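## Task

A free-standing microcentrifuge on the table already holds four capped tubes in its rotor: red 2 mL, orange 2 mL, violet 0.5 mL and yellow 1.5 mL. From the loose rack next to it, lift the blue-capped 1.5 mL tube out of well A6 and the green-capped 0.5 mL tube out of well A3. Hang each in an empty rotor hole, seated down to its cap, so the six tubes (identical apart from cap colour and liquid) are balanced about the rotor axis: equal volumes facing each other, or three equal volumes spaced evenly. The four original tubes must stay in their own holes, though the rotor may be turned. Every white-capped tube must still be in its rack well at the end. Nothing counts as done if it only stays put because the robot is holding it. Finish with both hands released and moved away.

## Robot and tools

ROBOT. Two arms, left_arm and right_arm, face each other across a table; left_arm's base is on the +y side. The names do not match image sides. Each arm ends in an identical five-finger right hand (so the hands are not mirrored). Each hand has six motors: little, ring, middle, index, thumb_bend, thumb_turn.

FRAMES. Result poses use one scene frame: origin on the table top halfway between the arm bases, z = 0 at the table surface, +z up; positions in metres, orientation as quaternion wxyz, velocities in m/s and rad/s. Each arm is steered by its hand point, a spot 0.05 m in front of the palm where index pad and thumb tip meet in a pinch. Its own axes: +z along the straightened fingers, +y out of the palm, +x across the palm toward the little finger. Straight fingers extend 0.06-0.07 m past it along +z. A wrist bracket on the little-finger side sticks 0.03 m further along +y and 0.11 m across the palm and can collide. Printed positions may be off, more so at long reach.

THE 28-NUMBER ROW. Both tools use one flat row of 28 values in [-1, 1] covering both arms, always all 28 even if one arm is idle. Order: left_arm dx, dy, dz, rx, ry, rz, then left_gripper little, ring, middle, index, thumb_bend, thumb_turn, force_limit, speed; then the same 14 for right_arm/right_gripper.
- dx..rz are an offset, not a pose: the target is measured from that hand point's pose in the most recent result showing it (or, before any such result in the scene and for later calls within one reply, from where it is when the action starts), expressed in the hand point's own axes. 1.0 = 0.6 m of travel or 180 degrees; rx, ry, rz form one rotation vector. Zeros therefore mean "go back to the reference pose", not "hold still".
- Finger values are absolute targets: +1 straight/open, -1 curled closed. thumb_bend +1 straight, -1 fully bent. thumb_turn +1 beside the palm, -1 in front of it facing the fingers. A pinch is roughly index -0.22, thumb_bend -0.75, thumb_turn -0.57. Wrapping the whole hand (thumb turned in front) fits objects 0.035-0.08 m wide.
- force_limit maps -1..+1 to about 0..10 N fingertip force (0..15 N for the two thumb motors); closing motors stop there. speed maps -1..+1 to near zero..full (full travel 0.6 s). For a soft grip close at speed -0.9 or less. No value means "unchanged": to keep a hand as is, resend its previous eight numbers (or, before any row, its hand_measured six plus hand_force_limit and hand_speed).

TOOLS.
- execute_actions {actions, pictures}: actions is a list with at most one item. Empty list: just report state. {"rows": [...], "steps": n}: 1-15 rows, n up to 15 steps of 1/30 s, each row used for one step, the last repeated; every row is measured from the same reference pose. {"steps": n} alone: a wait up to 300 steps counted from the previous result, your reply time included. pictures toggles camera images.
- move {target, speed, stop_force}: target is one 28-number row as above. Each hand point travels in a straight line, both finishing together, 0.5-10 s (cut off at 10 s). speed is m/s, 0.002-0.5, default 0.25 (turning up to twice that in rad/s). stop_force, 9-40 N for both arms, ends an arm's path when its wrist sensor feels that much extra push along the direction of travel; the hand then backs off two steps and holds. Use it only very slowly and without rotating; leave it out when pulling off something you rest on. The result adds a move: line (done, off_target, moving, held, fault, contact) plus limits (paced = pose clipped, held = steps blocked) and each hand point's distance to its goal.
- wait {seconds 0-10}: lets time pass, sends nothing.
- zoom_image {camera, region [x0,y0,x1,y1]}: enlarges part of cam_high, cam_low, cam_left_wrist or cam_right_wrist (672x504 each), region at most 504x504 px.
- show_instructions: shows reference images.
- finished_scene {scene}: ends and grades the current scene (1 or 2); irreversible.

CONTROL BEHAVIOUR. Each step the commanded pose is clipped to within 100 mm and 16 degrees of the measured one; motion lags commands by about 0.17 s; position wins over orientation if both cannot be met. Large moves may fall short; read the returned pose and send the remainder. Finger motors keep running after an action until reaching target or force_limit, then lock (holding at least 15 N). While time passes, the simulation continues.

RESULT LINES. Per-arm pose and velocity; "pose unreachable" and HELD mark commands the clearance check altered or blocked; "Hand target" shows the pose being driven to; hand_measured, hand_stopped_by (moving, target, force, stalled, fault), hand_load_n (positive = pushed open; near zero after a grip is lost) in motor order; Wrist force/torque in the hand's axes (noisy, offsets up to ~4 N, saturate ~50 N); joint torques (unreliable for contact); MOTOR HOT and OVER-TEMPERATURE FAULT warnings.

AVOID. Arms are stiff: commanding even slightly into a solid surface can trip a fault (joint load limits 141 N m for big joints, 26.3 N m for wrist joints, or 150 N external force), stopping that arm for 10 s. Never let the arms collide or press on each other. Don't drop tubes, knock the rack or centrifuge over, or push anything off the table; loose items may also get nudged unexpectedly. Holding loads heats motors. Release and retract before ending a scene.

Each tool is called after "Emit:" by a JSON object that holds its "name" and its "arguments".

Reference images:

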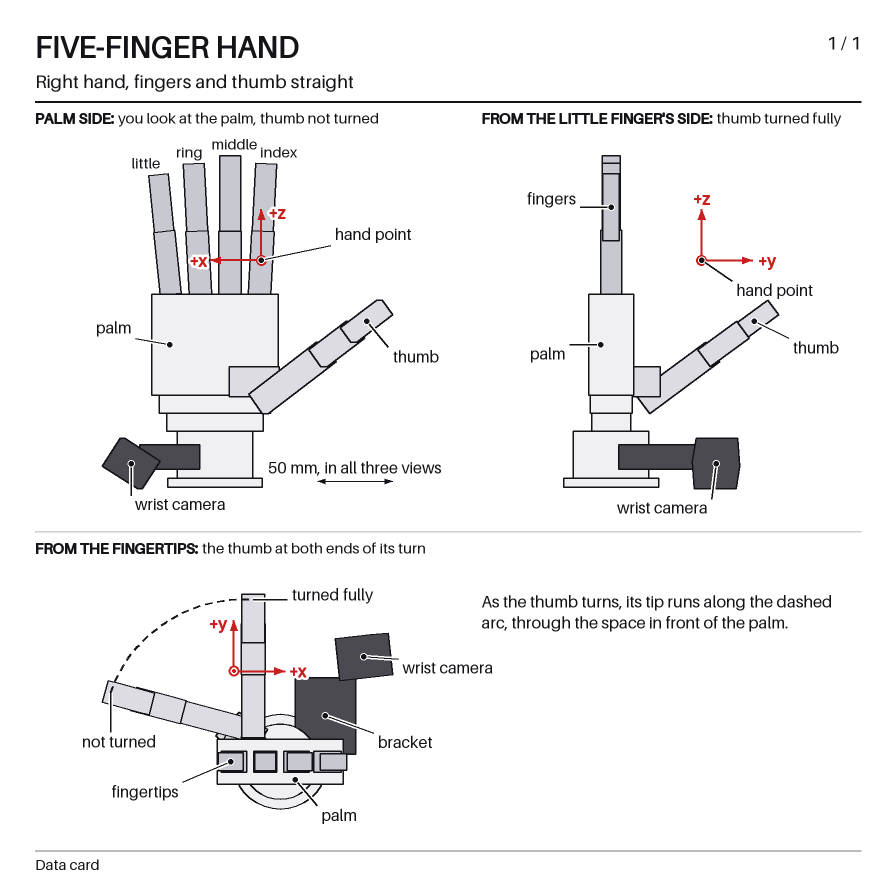

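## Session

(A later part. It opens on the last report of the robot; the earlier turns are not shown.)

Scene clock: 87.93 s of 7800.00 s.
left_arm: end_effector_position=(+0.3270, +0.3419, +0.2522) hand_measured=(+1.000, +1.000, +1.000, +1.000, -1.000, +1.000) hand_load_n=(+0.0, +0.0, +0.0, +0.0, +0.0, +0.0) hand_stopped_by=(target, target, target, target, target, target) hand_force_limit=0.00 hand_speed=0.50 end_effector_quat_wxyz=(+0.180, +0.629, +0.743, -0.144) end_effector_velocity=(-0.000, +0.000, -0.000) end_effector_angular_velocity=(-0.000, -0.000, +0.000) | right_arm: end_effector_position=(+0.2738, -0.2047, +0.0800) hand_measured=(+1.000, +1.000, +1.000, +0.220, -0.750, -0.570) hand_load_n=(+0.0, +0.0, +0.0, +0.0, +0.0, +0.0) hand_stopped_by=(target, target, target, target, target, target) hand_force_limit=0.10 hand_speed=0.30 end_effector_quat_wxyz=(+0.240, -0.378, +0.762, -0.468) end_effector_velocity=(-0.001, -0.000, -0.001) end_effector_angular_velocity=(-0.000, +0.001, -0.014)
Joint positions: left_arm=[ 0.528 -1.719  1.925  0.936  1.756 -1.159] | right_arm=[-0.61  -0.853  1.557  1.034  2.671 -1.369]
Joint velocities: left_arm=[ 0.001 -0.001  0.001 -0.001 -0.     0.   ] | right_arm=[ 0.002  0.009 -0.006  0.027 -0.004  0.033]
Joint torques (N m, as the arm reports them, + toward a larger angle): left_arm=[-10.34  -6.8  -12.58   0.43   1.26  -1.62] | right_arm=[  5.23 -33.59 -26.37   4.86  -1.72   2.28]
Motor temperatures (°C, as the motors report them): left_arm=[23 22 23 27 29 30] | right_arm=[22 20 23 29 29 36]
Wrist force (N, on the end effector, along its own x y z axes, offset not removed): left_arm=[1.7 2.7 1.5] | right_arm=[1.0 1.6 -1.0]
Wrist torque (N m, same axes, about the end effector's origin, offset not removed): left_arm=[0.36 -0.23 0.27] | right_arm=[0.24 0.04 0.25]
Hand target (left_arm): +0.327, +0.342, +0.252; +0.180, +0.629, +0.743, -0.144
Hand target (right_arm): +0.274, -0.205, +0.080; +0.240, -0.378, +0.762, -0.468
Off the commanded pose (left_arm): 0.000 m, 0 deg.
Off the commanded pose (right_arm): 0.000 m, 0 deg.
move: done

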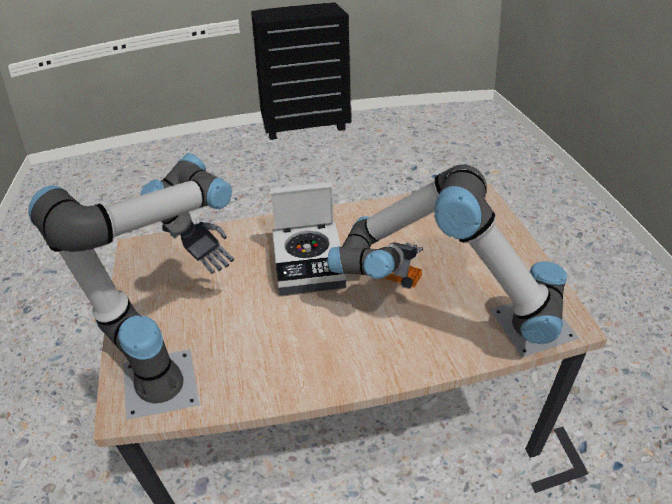

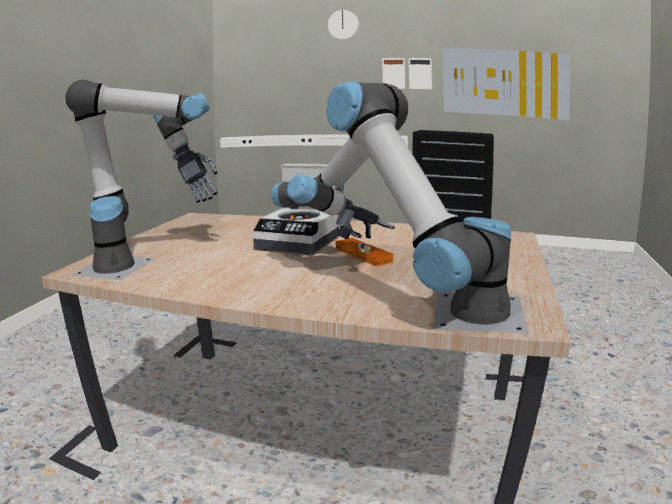

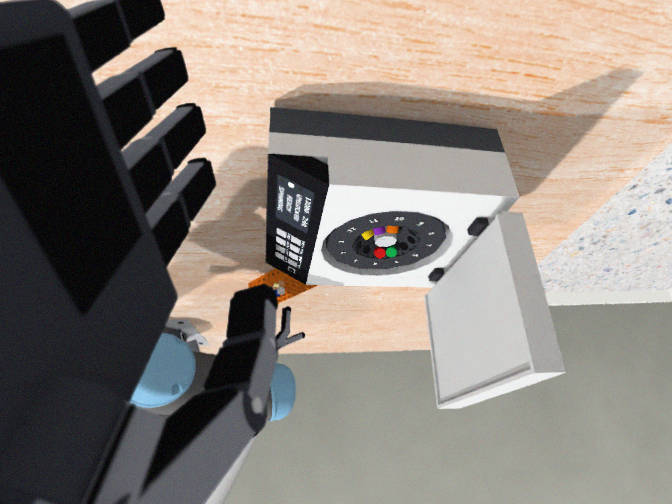

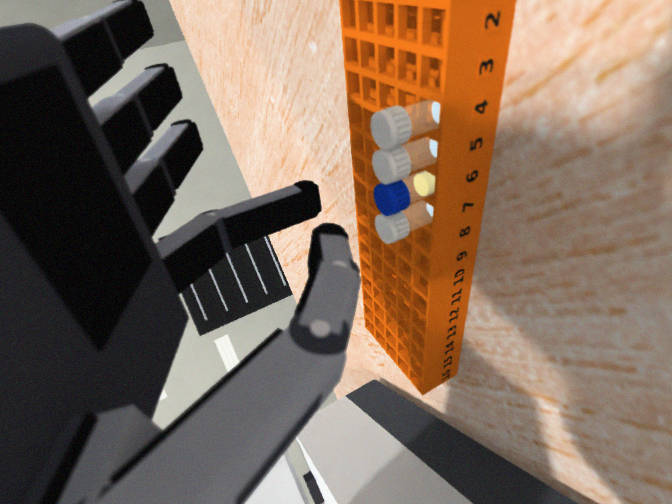

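Emit:
{"name": "move", "arguments": {"target": [0,0,0,0,0,0,1,1,1,1,1,1,0,0.5,-0.001,0.0453,0.0255,0,0,0,1,1,1,0.22,-0.75,-0.57,0.1,0.3], "speed": 0.03, "stop_force": 10}}

Emit:
{"name": "move", "arguments": {"target": [0,0,0,0,0,0,1,1,1,1,1,1,0,0.5,0,-0.0015,0.003,0,0,0,1,1,1,-0.15,-0.75,-0.57,0.2,-0.9], "speed": 0.01}}

Emit:
{"name": "zoom_image", "arguments": {"camera": "cam_right_wrist", "region": [260, 140, 440, 320]}}

Emit:
{"name": "zoom_image", "arguments": {"camera": "cam_left_wrist", "region": [240, 260, 310, 330]}}

Scene clock: 90.73 s of 7800.00 s.
left_arm: end_effector_position=(+0.3270, +0.3419, +0.2522) hand_measured=(+1.000, +1.000, +1.000, +1.000, +1.000, +1.000) hand_load_n=(+0.0, +0.0, +0.0, +0.0, +0.0, +0.0) hand_stopped_by=(target, target, target, target, target, target) hand_force_limit=0.00 hand_speed=0.50 end_effector_quat_wxyz=(+0.180, +0.629, +0.743, -0.144) end_effector_velocity=(+0.000, -0.001, -0.000) end_effector_angular_velocity=(+0.001, +0.001, -0.001) | right_arm: end_effector_position=(+0.2756, -0.2048, +0.0489) hand_measured=(+1.000, +1.000, +1.000, +0.220, -0.750, -0.570) hand_load_n=(+0.0, +0.0, +0.0, +0.0, +0.0, +0.0) hand_stopped_by=(target, target, target, target, target, target) hand_force_limit=0.10 hand_speed=0.30 end_effector_quat_wxyz=(+0.240, -0.378, +0.762, -0.468) end_effector_velocity=(-0.000, -0.001, -0.001) end_effector_angular_velocity=(-0.002, -0.000, -0.000)
Joint positions: left_arm=[ 0.528 -1.719  1.925  0.936  1.756 -1.159] | right_arm=[-0.614 -0.804  1.565  0.971  2.672 -1.376]
Joint velocities: left_arm=[-0.001  0.002 -0.001 -0.     0.    -0.   ] | right_arm=[-0.     0.001  0.002 -0.001  0.001 -0.   ]
Joint torques (N m, as the arm reports them, + toward a larger angle): left_arm=[-10.57  -6.73 -13.03   0.32   1.11  -1.53] | right_arm=[ -8.35 -33.74  -0.44   0.74   3.74  -2.42]
Motor temperatures (°C, as the motors report them): left_arm=[23 22 23 27 29 30] | right_arm=[22 20 23 29 29 36]
Wrist force (N, on the end effector, along its own x y z axes, offset not removed): left_arm=[0.1 2.2 4.0] | right_arm=[0.6 2.4 -2.6]
Wrist torque (N m, same axes, about the end effector's origin, offset not removed): left_arm=[-0.02 -0.16 0.04] | right_arm=[0.45 0.05 0.42]
Hand target (left_arm): +0.327, +0.342, +0.252; +0.180, +0.629, +0.743, -0.144
Hand target (right_arm): +0.276, -0.205, +0.049; +0.240, -0.378, +0.762, -0.468
Off the commanded pose (left_arm): 0.000 m, 0 deg.
Off the commanded pose (right_arm): 0.000 m, 0 deg.
move: done

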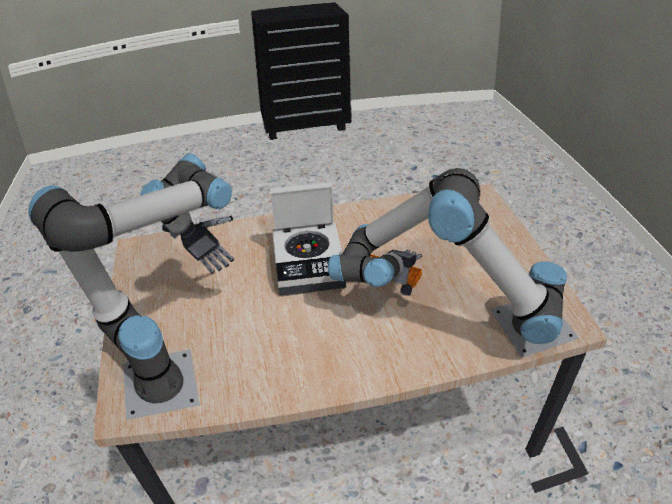

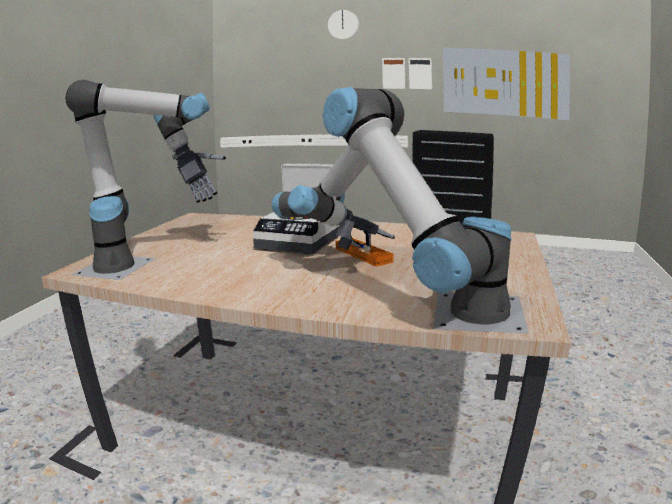

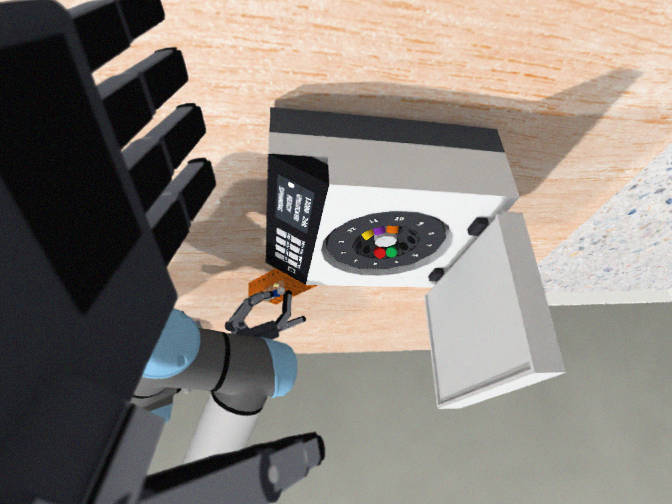

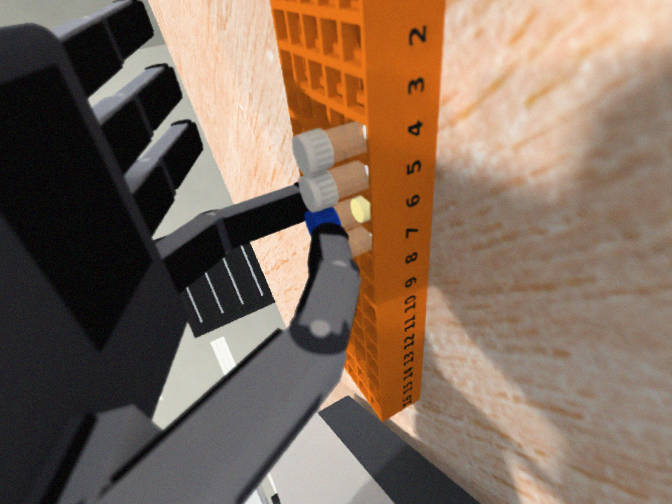

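Scene clock: 92.47 s of 7800.00 s.
left_arm: end_effector_position=(+0.3270, +0.3419, +0.2522) hand_measured=(+1.000, +1.000, +1.000, +1.000, +1.000, +1.000) hand_load_n=(+0.0, +0.0, +0.0, +0.0, +0.0, +0.0) hand_stopped_by=(target, target, target, target, target, target) hand_force_limit=0.00 hand_speed=0.50 end_effector_quat_wxyz=(+0.180, +0.629, +0.743, -0.144) end_effector_velocity=(+0.000, +0.000, +0.000) end_effector_angular_velocity=(-0.000, -0.001, +0.000) | right_arm: end_effector_position=(+0.2772, -0.2060, +0.0489) hand_measured=(+1.000, +1.000, +1.000, -0.028, -0.750, -0.570) hand_load_n=(+0.0, +0.0, +0.0, +6.5, +1.5, +0.0) hand_stopped_by=(target, target, target, force, target, target) hand_force_limit=0.20 hand_speed=-0.90 end_effector_quat_wxyz=(+0.240, -0.378, +0.762, -0.468) end_effector_velocity=(-0.000, +0.000, -0.000) end_effector_angular_velocity=(+0.001, +0.001, +0.000)
Joint positions: left_arm=[ 0.528 -1.719  1.925  0.936  1.756 -1.159] | right_arm=[-0.618 -0.806  1.567  0.963  2.673 -1.385]
Joint velocities: left_arm=[ 0.001 -0.001 -0.    -0.    -0.001  0.001] | right_arm=[ 0.    -0.     0.    -0.001 -0.001 -0.   ]
Joint torques (N m, as the arm reports them, + toward a larger angle): left_arm=[-10.69  -8.23 -13.01   0.3    0.95  -1.82] | right_arm=[ -8.59 -46.3   -0.35   0.57   2.98  -2.37]
Motor temperatures (°C, as the motors report them): left_arm=[23 22 23 27 29 30] | right_arm=[22 20 23 29 29 36]
Wrist force (N, on the end effector, along its own x y z axes, offset not removed): left_arm=[2.5 2.2 1.7] | right_arm=[0.0 3.2 -2.3]
Wrist torque (N m, same axes, about the end effector's origin, offset not removed): left_arm=[0.24 -0.46 0.09] | right_arm=[0.55 0.10 0.35]
Hand target (left_arm): +0.327, +0.342, +0.252; +0.180, +0.629, +0.743, -0.144
Hand target (right_arm): +0.277, -0.206, +0.049; +0.240, -0.378, +0.762, -0.468
Off the commanded pose (left_arm): 0.000 m, 0 deg.
Off the commanded pose (right_arm): 0.000 m, 0 deg.
move: done

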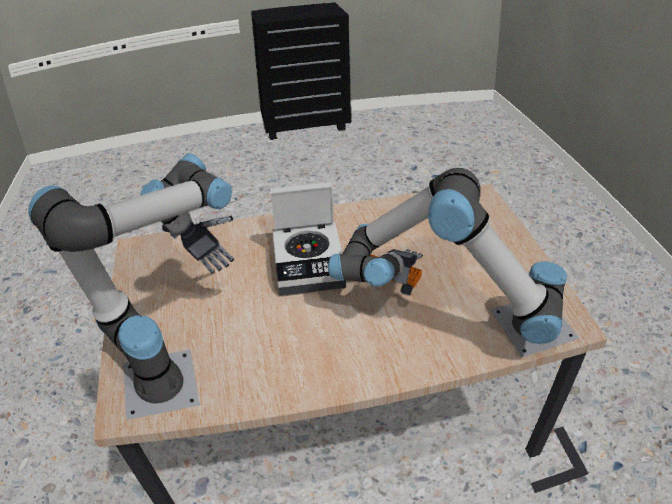

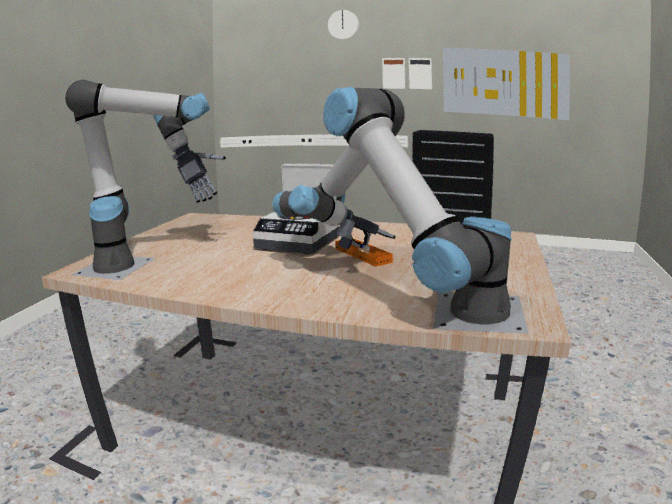

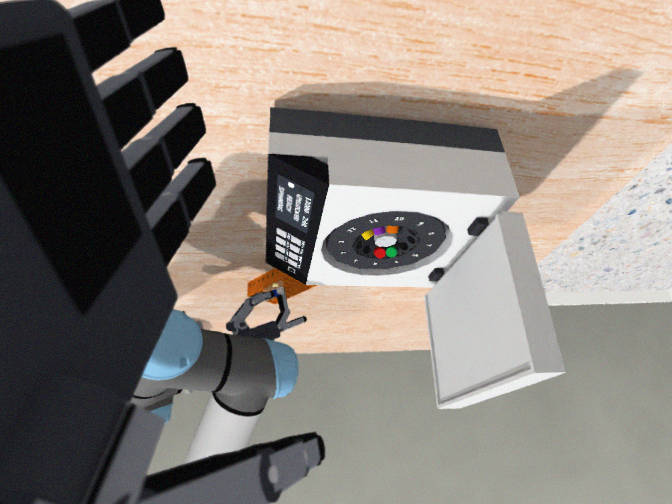

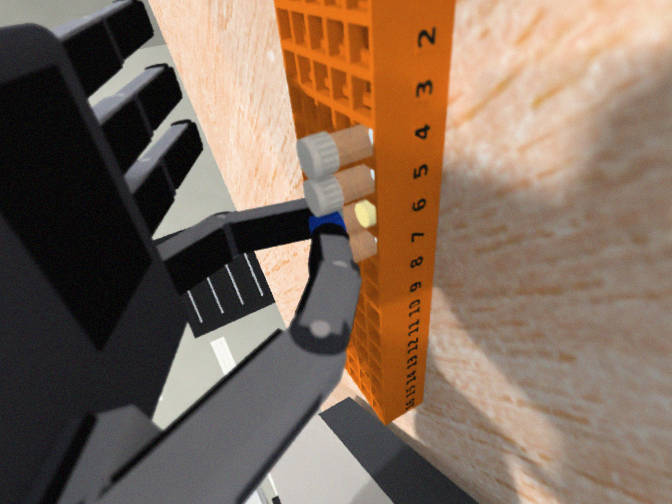

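Region (260, 140, 440, 320) of cam_right_wrist's 672x504 image, scaled by 2.800, with more detail than that image has.

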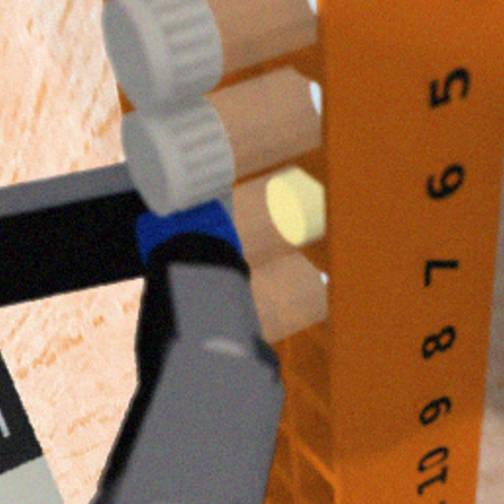

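Region (240, 260, 310, 330) of cam_left_wrist's 672x504 image, scaled by 7.200, with more detail than that image has.

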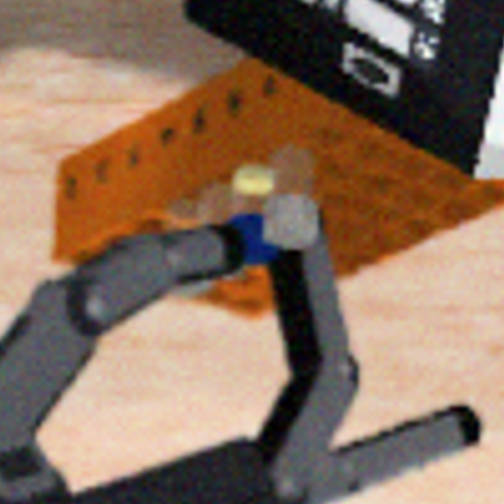

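Emit:
{"name": "move", "arguments": {"target": [0,0,0,0,0,0,1,1,1,1,1,1,0,0.5,-0.0012,-0.0894,-0.0447,0,0,0,1,1,1,-0.15,-0.75,-0.57,0.2,-0.9], "speed": 0.06}}

Emit:
{"name": "move", "arguments": {"target": [0,0,0,0,0,0,1,1,1,1,-1,1,0,0.5,-0.2293,-0.1102,-0.0757,0.191,-0.338,-0.386,-1,-1,-1,-0.15,-0.75,-0.57,0.2,0], "speed": 0.3}}

Emit:
{"name": "move", "arguments": {"target": [0,0,0,0,0,0,1,1,1,1,-1,1,0,0.5,-0.1123,-0.0998,0.232,0,0,0,-1,-1,-1,-0.15,-0.75,-0.57,0.2,0], "speed": 0.12}}

Emit:
{"name": "zoom_image", "arguments": {"camera": "cam_left_wrist", "region": [350, 220, 430, 300]}}

Emit:
{"name": "zoom_image", "arguments": {"camera": "cam_right_wrist", "region": [320, 110, 500, 290]}}

Scene clock: 96.70 s of 7800.00 s.
left_arm: end_effector_position=(+0.3270, +0.3419, +0.2522) hand_measured=(+1.000, +1.000, +1.000, +1.000, +1.000, +1.000) hand_load_n=(+0.0, +0.0, +0.0, +0.0, +0.0, +0.0) hand_stopped_by=(target, target, target, target, target, target) hand_force_limit=0.00 hand_speed=0.50 end_effector_quat_wxyz=(+0.180, +0.629, +0.743, -0.144) end_effector_velocity=(-0.000, -0.000, -0.000) end_effector_angular_velocity=(+0.000, +0.000, -0.001) | right_arm: end_effector_position=(+0.2772, -0.2061, +0.1088) hand_measured=(+1.000, +1.000, +1.000, -0.028, -0.750, -0.570) hand_load_n=(+0.0, +0.0, +0.0, +6.5, +1.0, +0.0) hand_stopped_by=(target, target, target, force, target, target) hand_force_limit=0.20 hand_speed=-0.90 end_effector_quat_wxyz=(+0.240, -0.378, +0.762, -0.468) end_effector_velocity=(-0.000, +0.000, +0.002) end_effector_angular_velocity=(+0.001, -0.002, +0.000)
Joint positions: left_arm=[ 0.528 -1.719  1.925  0.936  1.756 -1.159] | right_arm=[-0.618 -0.898  1.543  1.078  2.673 -1.385]
Joint velocities: left_arm=[-0.001  0.    -0.     0.     0.     0.   ] | right_arm=[ 0.001 -0.002 -0.001  0.004  0.     0.003]
Joint torques (N m, as the arm reports them, + toward a larger angle): left_arm=[-10.72  -7.49 -13.15   0.33   1.05  -1.78] | right_arm=[  0.07 -44.61 -28.09   4.73   1.99   2.28]
Motor temperatures (°C, as the motors report them): left_arm=[23 22 23 27 29 30] | right_arm=[22 20 23 29 29 36]
Wrist force (N, on the end effector, along its own x y z axes, offset not removed): left_arm=[0.4 3.7 1.1] | right_arm=[2.7 4.0 -3.3]
Wrist torque (N m, same axes, about the end effector's origin, offset not removed): left_arm=[0.51 0.05 0.10] | right_arm=[0.79 -0.33 0.43]
Hand target (left_arm): +0.327, +0.342, +0.252; +0.180, +0.629, +0.743, -0.144
Hand target (right_arm): +0.277, -0.206, +0.109; +0.240, -0.378, +0.762, -0.468
Off the commanded pose (left_arm): 0.000 m, 0 deg.
Off the commanded pose (right_arm): 0.000 m, 0 deg.
move: done

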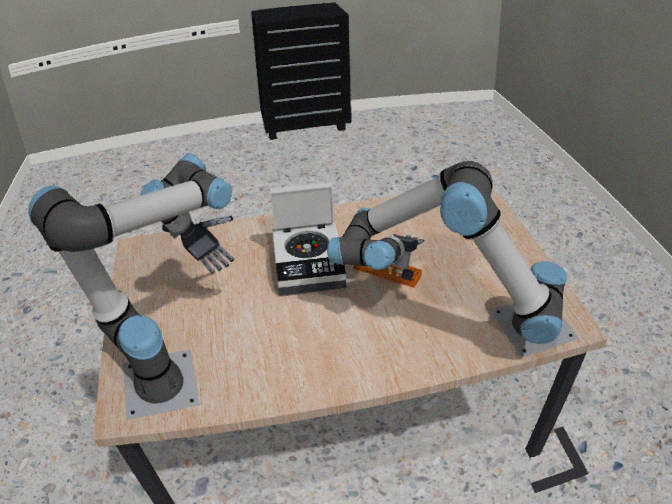

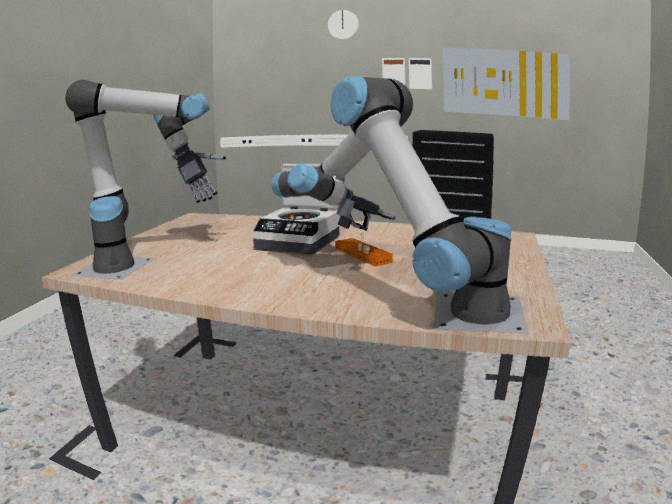

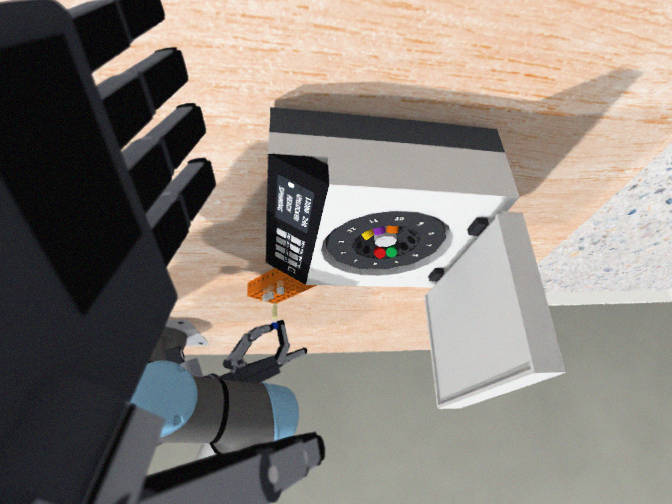

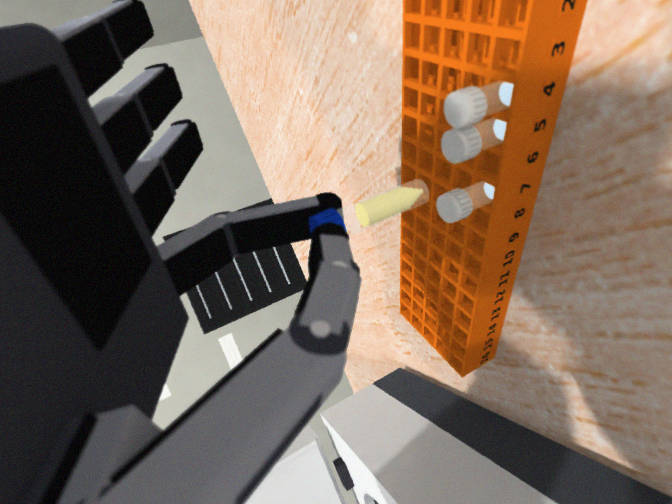

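Scene clock: 100.10 s of 7800.00 s.
left_arm: end_effector_position=(+0.3270, +0.3419, +0.2522) hand_measured=(+1.000, +1.000, +1.000, +1.000, -1.000, +1.000) hand_load_n=(+0.0, +0.0, +0.0, +0.0, +0.0, +0.0) hand_stopped_by=(target, target, target, target, target, target) hand_force_limit=0.00 hand_speed=0.50 end_effector_quat_wxyz=(+0.180, +0.629, +0.743, -0.144) end_effector_velocity=(-0.000, -0.000, -0.000) end_effector_angular_velocity=(-0.000, -0.001, -0.000) | right_arm: end_effector_position=(+0.3502, -0.0901, +0.1903) hand_measured=(-1.000, -1.000, -1.000, -0.028, -0.750, -0.570) hand_load_n=(+0.0, +0.0, +0.0, +6.5, +1.0, +0.0) hand_stopped_by=(target, target, target, force, target, target) hand_force_limit=0.20 hand_speed=0.00 end_effector_quat_wxyz=(+0.363, -0.809, +0.059, -0.459) end_effector_velocity=(+0.000, +0.001, -0.000) end_effector_angular_velocity=(-0.006, +0.002, +0.011)
Joint positions: left_arm=[ 0.528 -1.719  1.925  0.936  1.756 -1.159] | right_arm=[-0.825 -1.343  1.743 -0.073  1.769 -3.903]
Joint velocities: left_arm=[-0.001 -0.     0.    -0.001 -0.001 -0.001] | right_arm=[-0.003  0.001 -0.003  0.006 -0.012 -0.007]
Joint torques (N m, as the arm reports them, + toward a larger angle): left_arm=[-10.03  -7.32 -13.45   0.24   0.99  -1.72] | right_arm=[-10.31 -20.66 -32.69   1.15  -2.68  -2.53]
Motor temperatures (°C, as the motors report them): left_arm=[23 22 23 27 29 30] | right_arm=[22 20 23 29 29 36]
Wrist force (N, on the end effector, along its own x y z axes, offset not removed): left_arm=[2.0 2.0 1.3] | right_arm=[1.1 -0.3 -4.7]
Wrist torque (N m, same axes, about the end effector's origin, offset not removed): left_arm=[0.14 -0.32 0.12] | right_arm=[0.26 0.05 0.41]
Hand target (left_arm): +0.327, +0.342, +0.252; +0.180, +0.629, +0.743, -0.144
Hand target (right_arm): +0.350, -0.090, +0.190; -0.363, +0.809, -0.059, +0.459
Off the commanded pose (left_arm): 0.000 m, 0 deg.
Off the commanded pose (right_arm): 0.000 m, 0 deg.
move: done

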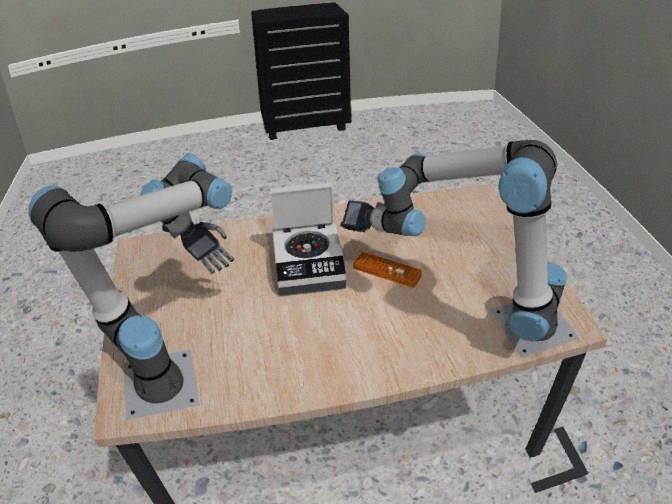

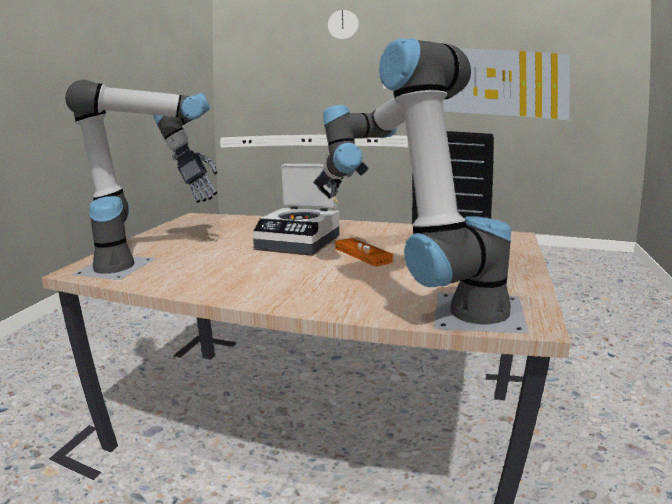

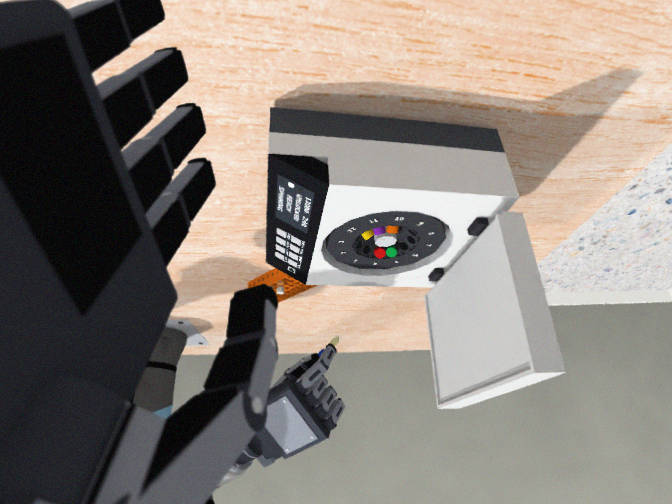

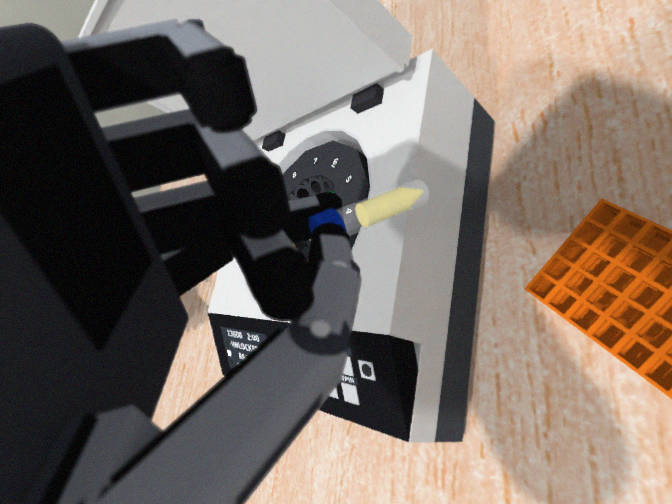

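Scene clock: 101.97 s of 7800.00 s.
left_arm: end_effector_position=(+0.3270, +0.3419, +0.2522) hand_measured=(+1.000, +1.000, +1.000, +1.000, -1.000, +1.000) hand_load_n=(+0.0, +0.0, +0.0, +0.0, +0.0, +0.0) hand_stopped_by=(target, target, target, target, target, target) hand_force_limit=0.00 hand_speed=0.50 end_effector_quat_wxyz=(+0.180, +0.629, +0.743, -0.144) end_effector_velocity=(+0.000, +0.000, -0.001) end_effector_angular_velocity=(+0.002, +0.001, +0.001) | right_arm: end_effector_position=(+0.4066, +0.0565, +0.1377) hand_measured=(-1.000, -1.000, -1.000, -0.028, -0.750, -0.570) hand_load_n=(+0.0, +0.0, +0.0, +6.5, +1.0, +0.0) hand_stopped_by=(target, target, target, force, target, target) hand_force_limit=0.20 hand_speed=0.00 end_effector_quat_wxyz=(+0.363, -0.809, +0.059, -0.459) end_effector_velocity=(+0.000, +0.002, -0.001) end_effector_angular_velocity=(-0.002, +0.001, -0.001)
Joint positions: left_arm=[ 0.528 -1.719  1.925  0.936  1.756 -1.159] | right_arm=[-0.72  -0.937  1.287 -0.014  1.868 -3.868]
Joint velocities: left_arm=[ 0.001  0.001  0.001  0.     0.    -0.   ] | right_arm=[ 0.002  0.006 -0.008  0.005  0.002  0.   ]
Joint torques (N m, as the arm reports them, + toward a larger angle): left_arm=[-10.62  -7.61 -12.18   0.25   1.06  -1.5 ] | right_arm=[  6.91 -37.56 -32.05   1.37   2.48   2.24]
Motor temperatures (°C, as the motors report them): left_arm=[23 22 23 27 29 30] | right_arm=[22 20 23 29 29 36]
Wrist force (N, on the end effector, along its own x y z axes, offset not removed): left_arm=[-0.4 3.6 0.6] | right_arm=[0.3 0.3 -1.7]
Wrist torque (N m, same axes, about the end effector's origin, offset not removed): left_arm=[0.55 0.02 0.10] | right_arm=[0.15 0.12 0.11]
Hand target (left_arm): +0.327, +0.342, +0.252; +0.180, +0.629, +0.743, -0.144
Hand target (right_arm): +0.407, +0.057, +0.138; -0.363, +0.809, -0.059, +0.459
Off the commanded pose (left_arm): 0.000 m, 0 deg.
Off the commanded pose (right_arm): 0.000 m, 0 deg.
move: done

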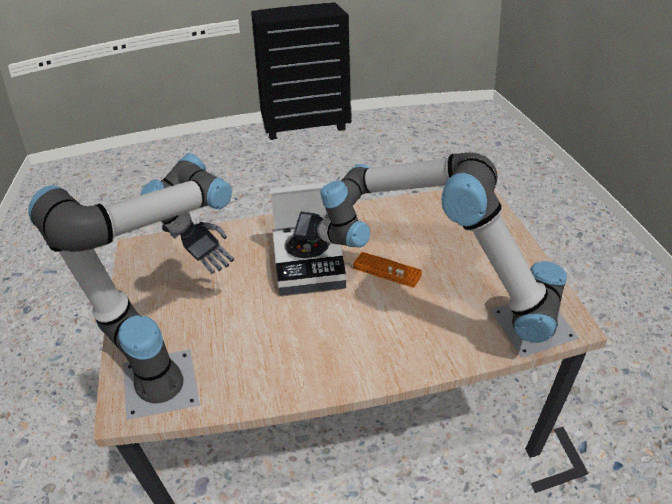

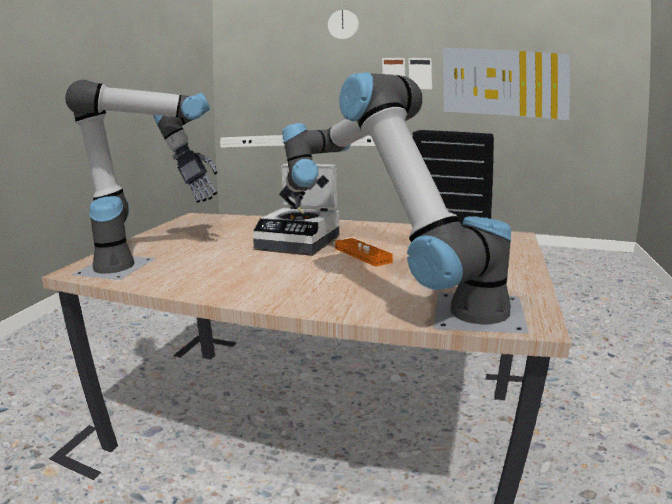

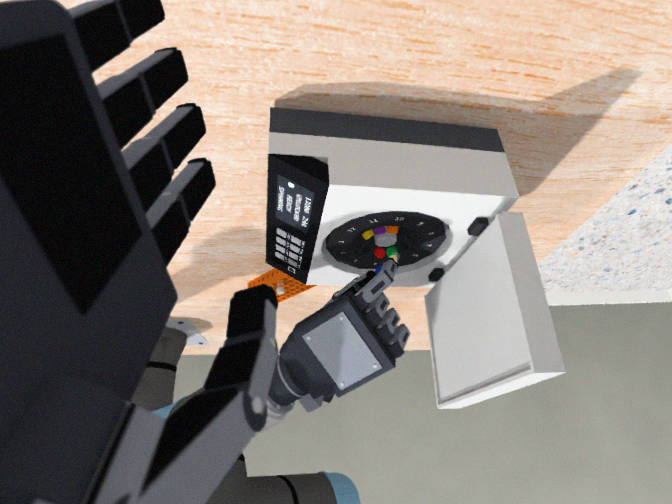

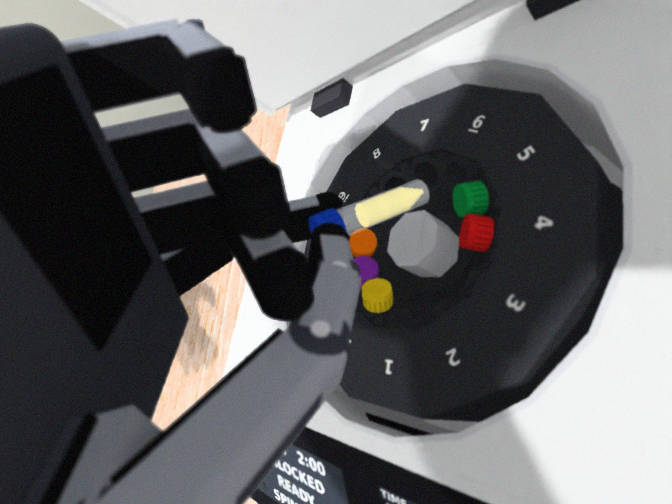

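Region (350, 220, 430, 300) of cam_left_wrist's 672x504 image, scaled by 6.300, with more detail than that image has.

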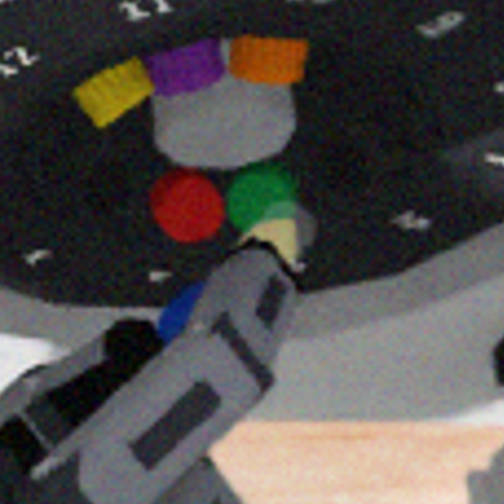

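Region (320, 110, 500, 290) of cam_right_wrist's 672x504 image, scaled by 2.800, with more detail than that image has.

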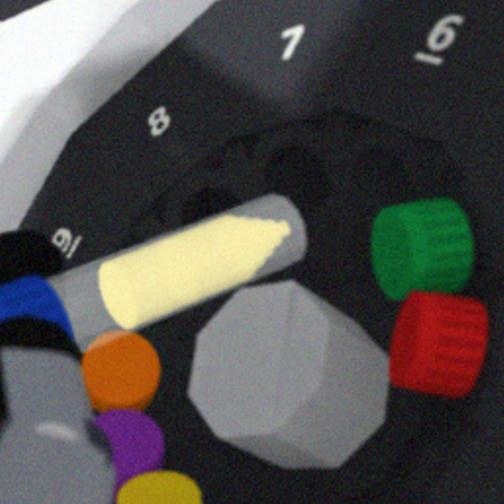

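Emit:
{"name": "move", "arguments": {"target": [0,0,0,0,0,0,1,1,1,1,-1,1,0,0.5,-0.001,0.0179,0.009,0,0,0,-1,-1,-1,-0.15,-0.75,-0.57,0.2,0], "speed": 0.015}}

Emit:
{"name": "zoom_image", "arguments": {"camera": "cam_left_wrist", "region": [350, 220, 430, 300]}}

Emit:
{"name": "zoom_image", "arguments": {"camera": "cam_right_wrist", "region": [360, 140, 480, 260]}}

Emit:
{"name": "zoom_image", "arguments": {"camera": "cam_low", "region": [275, 190, 325, 230]}}

Scene clock: 104.37 s of 7800.00 s.
left_arm: end_effector_position=(+0.3270, +0.3419, +0.2522) hand_measured=(+1.000, +1.000, +1.000, +1.000, -1.000, +1.000) hand_load_n=(+0.0, +0.0, +0.0, +0.0, +0.0, +0.0) hand_stopped_by=(target, target, target, target, target, target) hand_force_limit=0.00 hand_speed=0.50 end_effector_quat_wxyz=(+0.180, +0.629, +0.743, -0.144) end_effector_velocity=(-0.000, -0.000, -0.000) end_effector_angular_velocity=(+0.001, -0.000, -0.002) | right_arm: end_effector_position=(+0.4130, +0.0519, +0.1289) hand_measured=(-1.000, -1.000, -1.000, -0.028, -0.750, -0.570) hand_load_n=(+0.0, +0.0, +0.0, +6.5, +1.0, +0.0) hand_stopped_by=(target, target, target, force, target, target) hand_force_limit=0.20 hand_speed=0.00 end_effector_quat_wxyz=(+0.363, -0.809, +0.059, -0.459) end_effector_velocity=(+0.001, -0.001, -0.002) end_effector_angular_velocity=(+0.000, +0.000, +0.001)
Joint positions: left_arm=[ 0.528 -1.719  1.925  0.936  1.756 -1.159] | right_arm=[-0.733 -0.933  1.304 -0.036  1.856 -3.873]
Joint velocities: left_arm=[-0.     0.001  0.     0.    -0.     0.002] | right_arm=[-0.002  0.001  0.004 -0.005 -0.003 -0.001]
Joint torques (N m, as the arm reports them, + toward a larger angle): left_arm=[ -9.51  -8.11 -13.3    0.2    1.01  -1.75] | right_arm=[-10.06 -37.65  -7.95  -2.65  -2.92  -2.24]
Motor temperatures (°C, as the motors report them): left_arm=[23 22 23 27 29 30] | right_arm=[22 20 23 29 29 36]
Wrist force (N, on the end effector, along its own x y z axes, offset not removed): left_arm=[-0.5 1.2 0.6] | right_arm=[1.7 3.8 -0.7]
Wrist torque (N m, same axes, about the end effector's origin, offset not removed): left_arm=[0.08 0.11 0.01] | right_arm=[0.75 -0.21 0.29]
Hand target (left_arm): +0.327, +0.342, +0.252; +0.180, +0.629, +0.743, -0.144
Hand target (right_arm): +0.413, +0.052, +0.129; -0.363, +0.809, -0.059, +0.459
Off the commanded pose (left_arm): 0.000 m, 0 deg.
Off the commanded pose (right_arm): 0.000 m, 0 deg.
move: done

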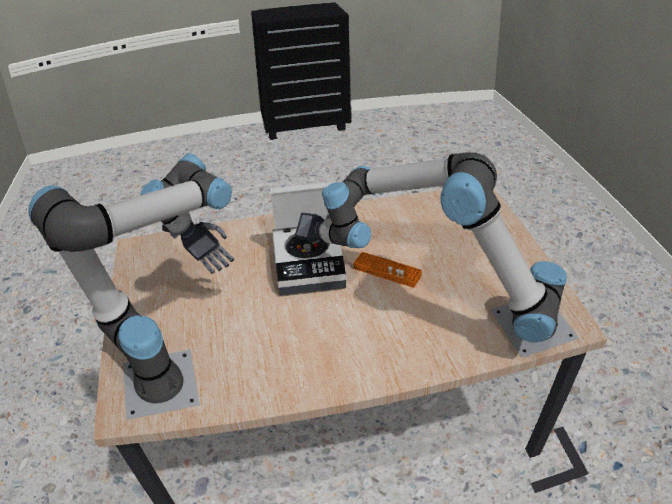

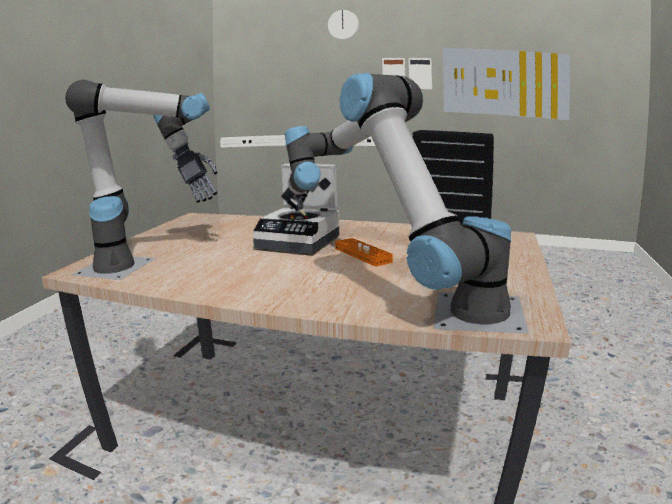

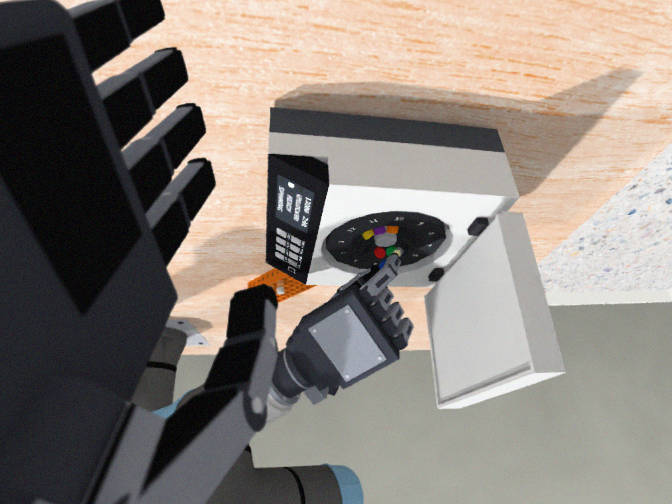

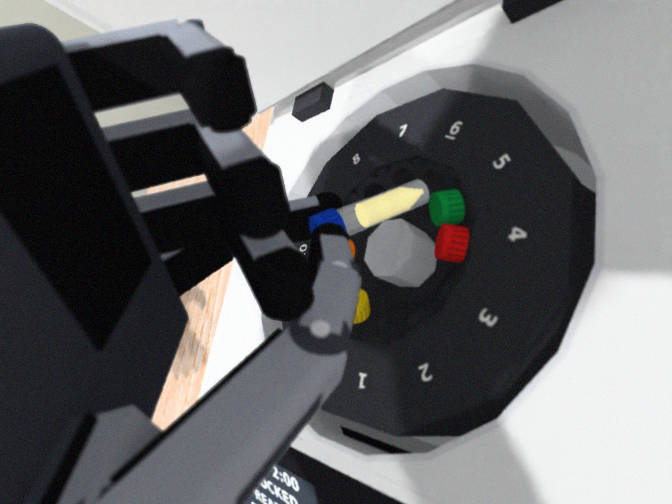

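Region (350, 220, 430, 300) of cam_left_wrist's 672x504 image, scaled by 6.300, with more detail than that image has.

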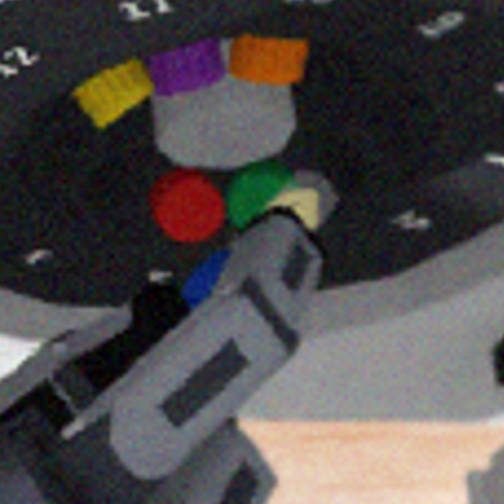

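Region (360, 140, 480, 260) of cam_right_wrist's 672x504 image, scaled by 4.200, with more detail than that image has.

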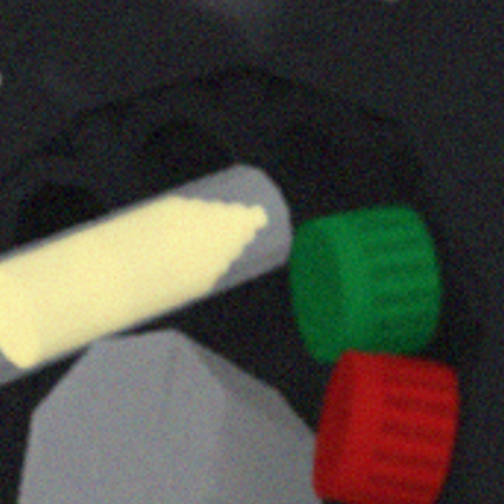

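Region (275, 190, 325, 230) of cam_low's 672x504 image, scaled by 10.080, with more detail than that image has; it fills the top 403 rows of this view, and the rest is white.

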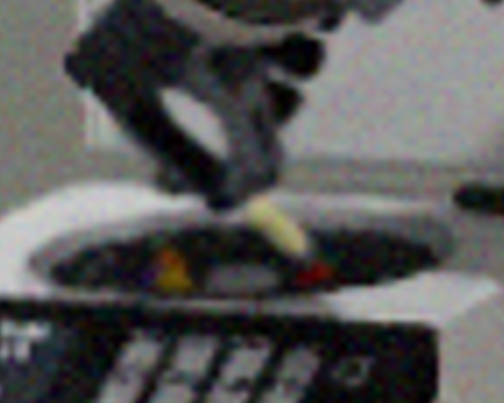

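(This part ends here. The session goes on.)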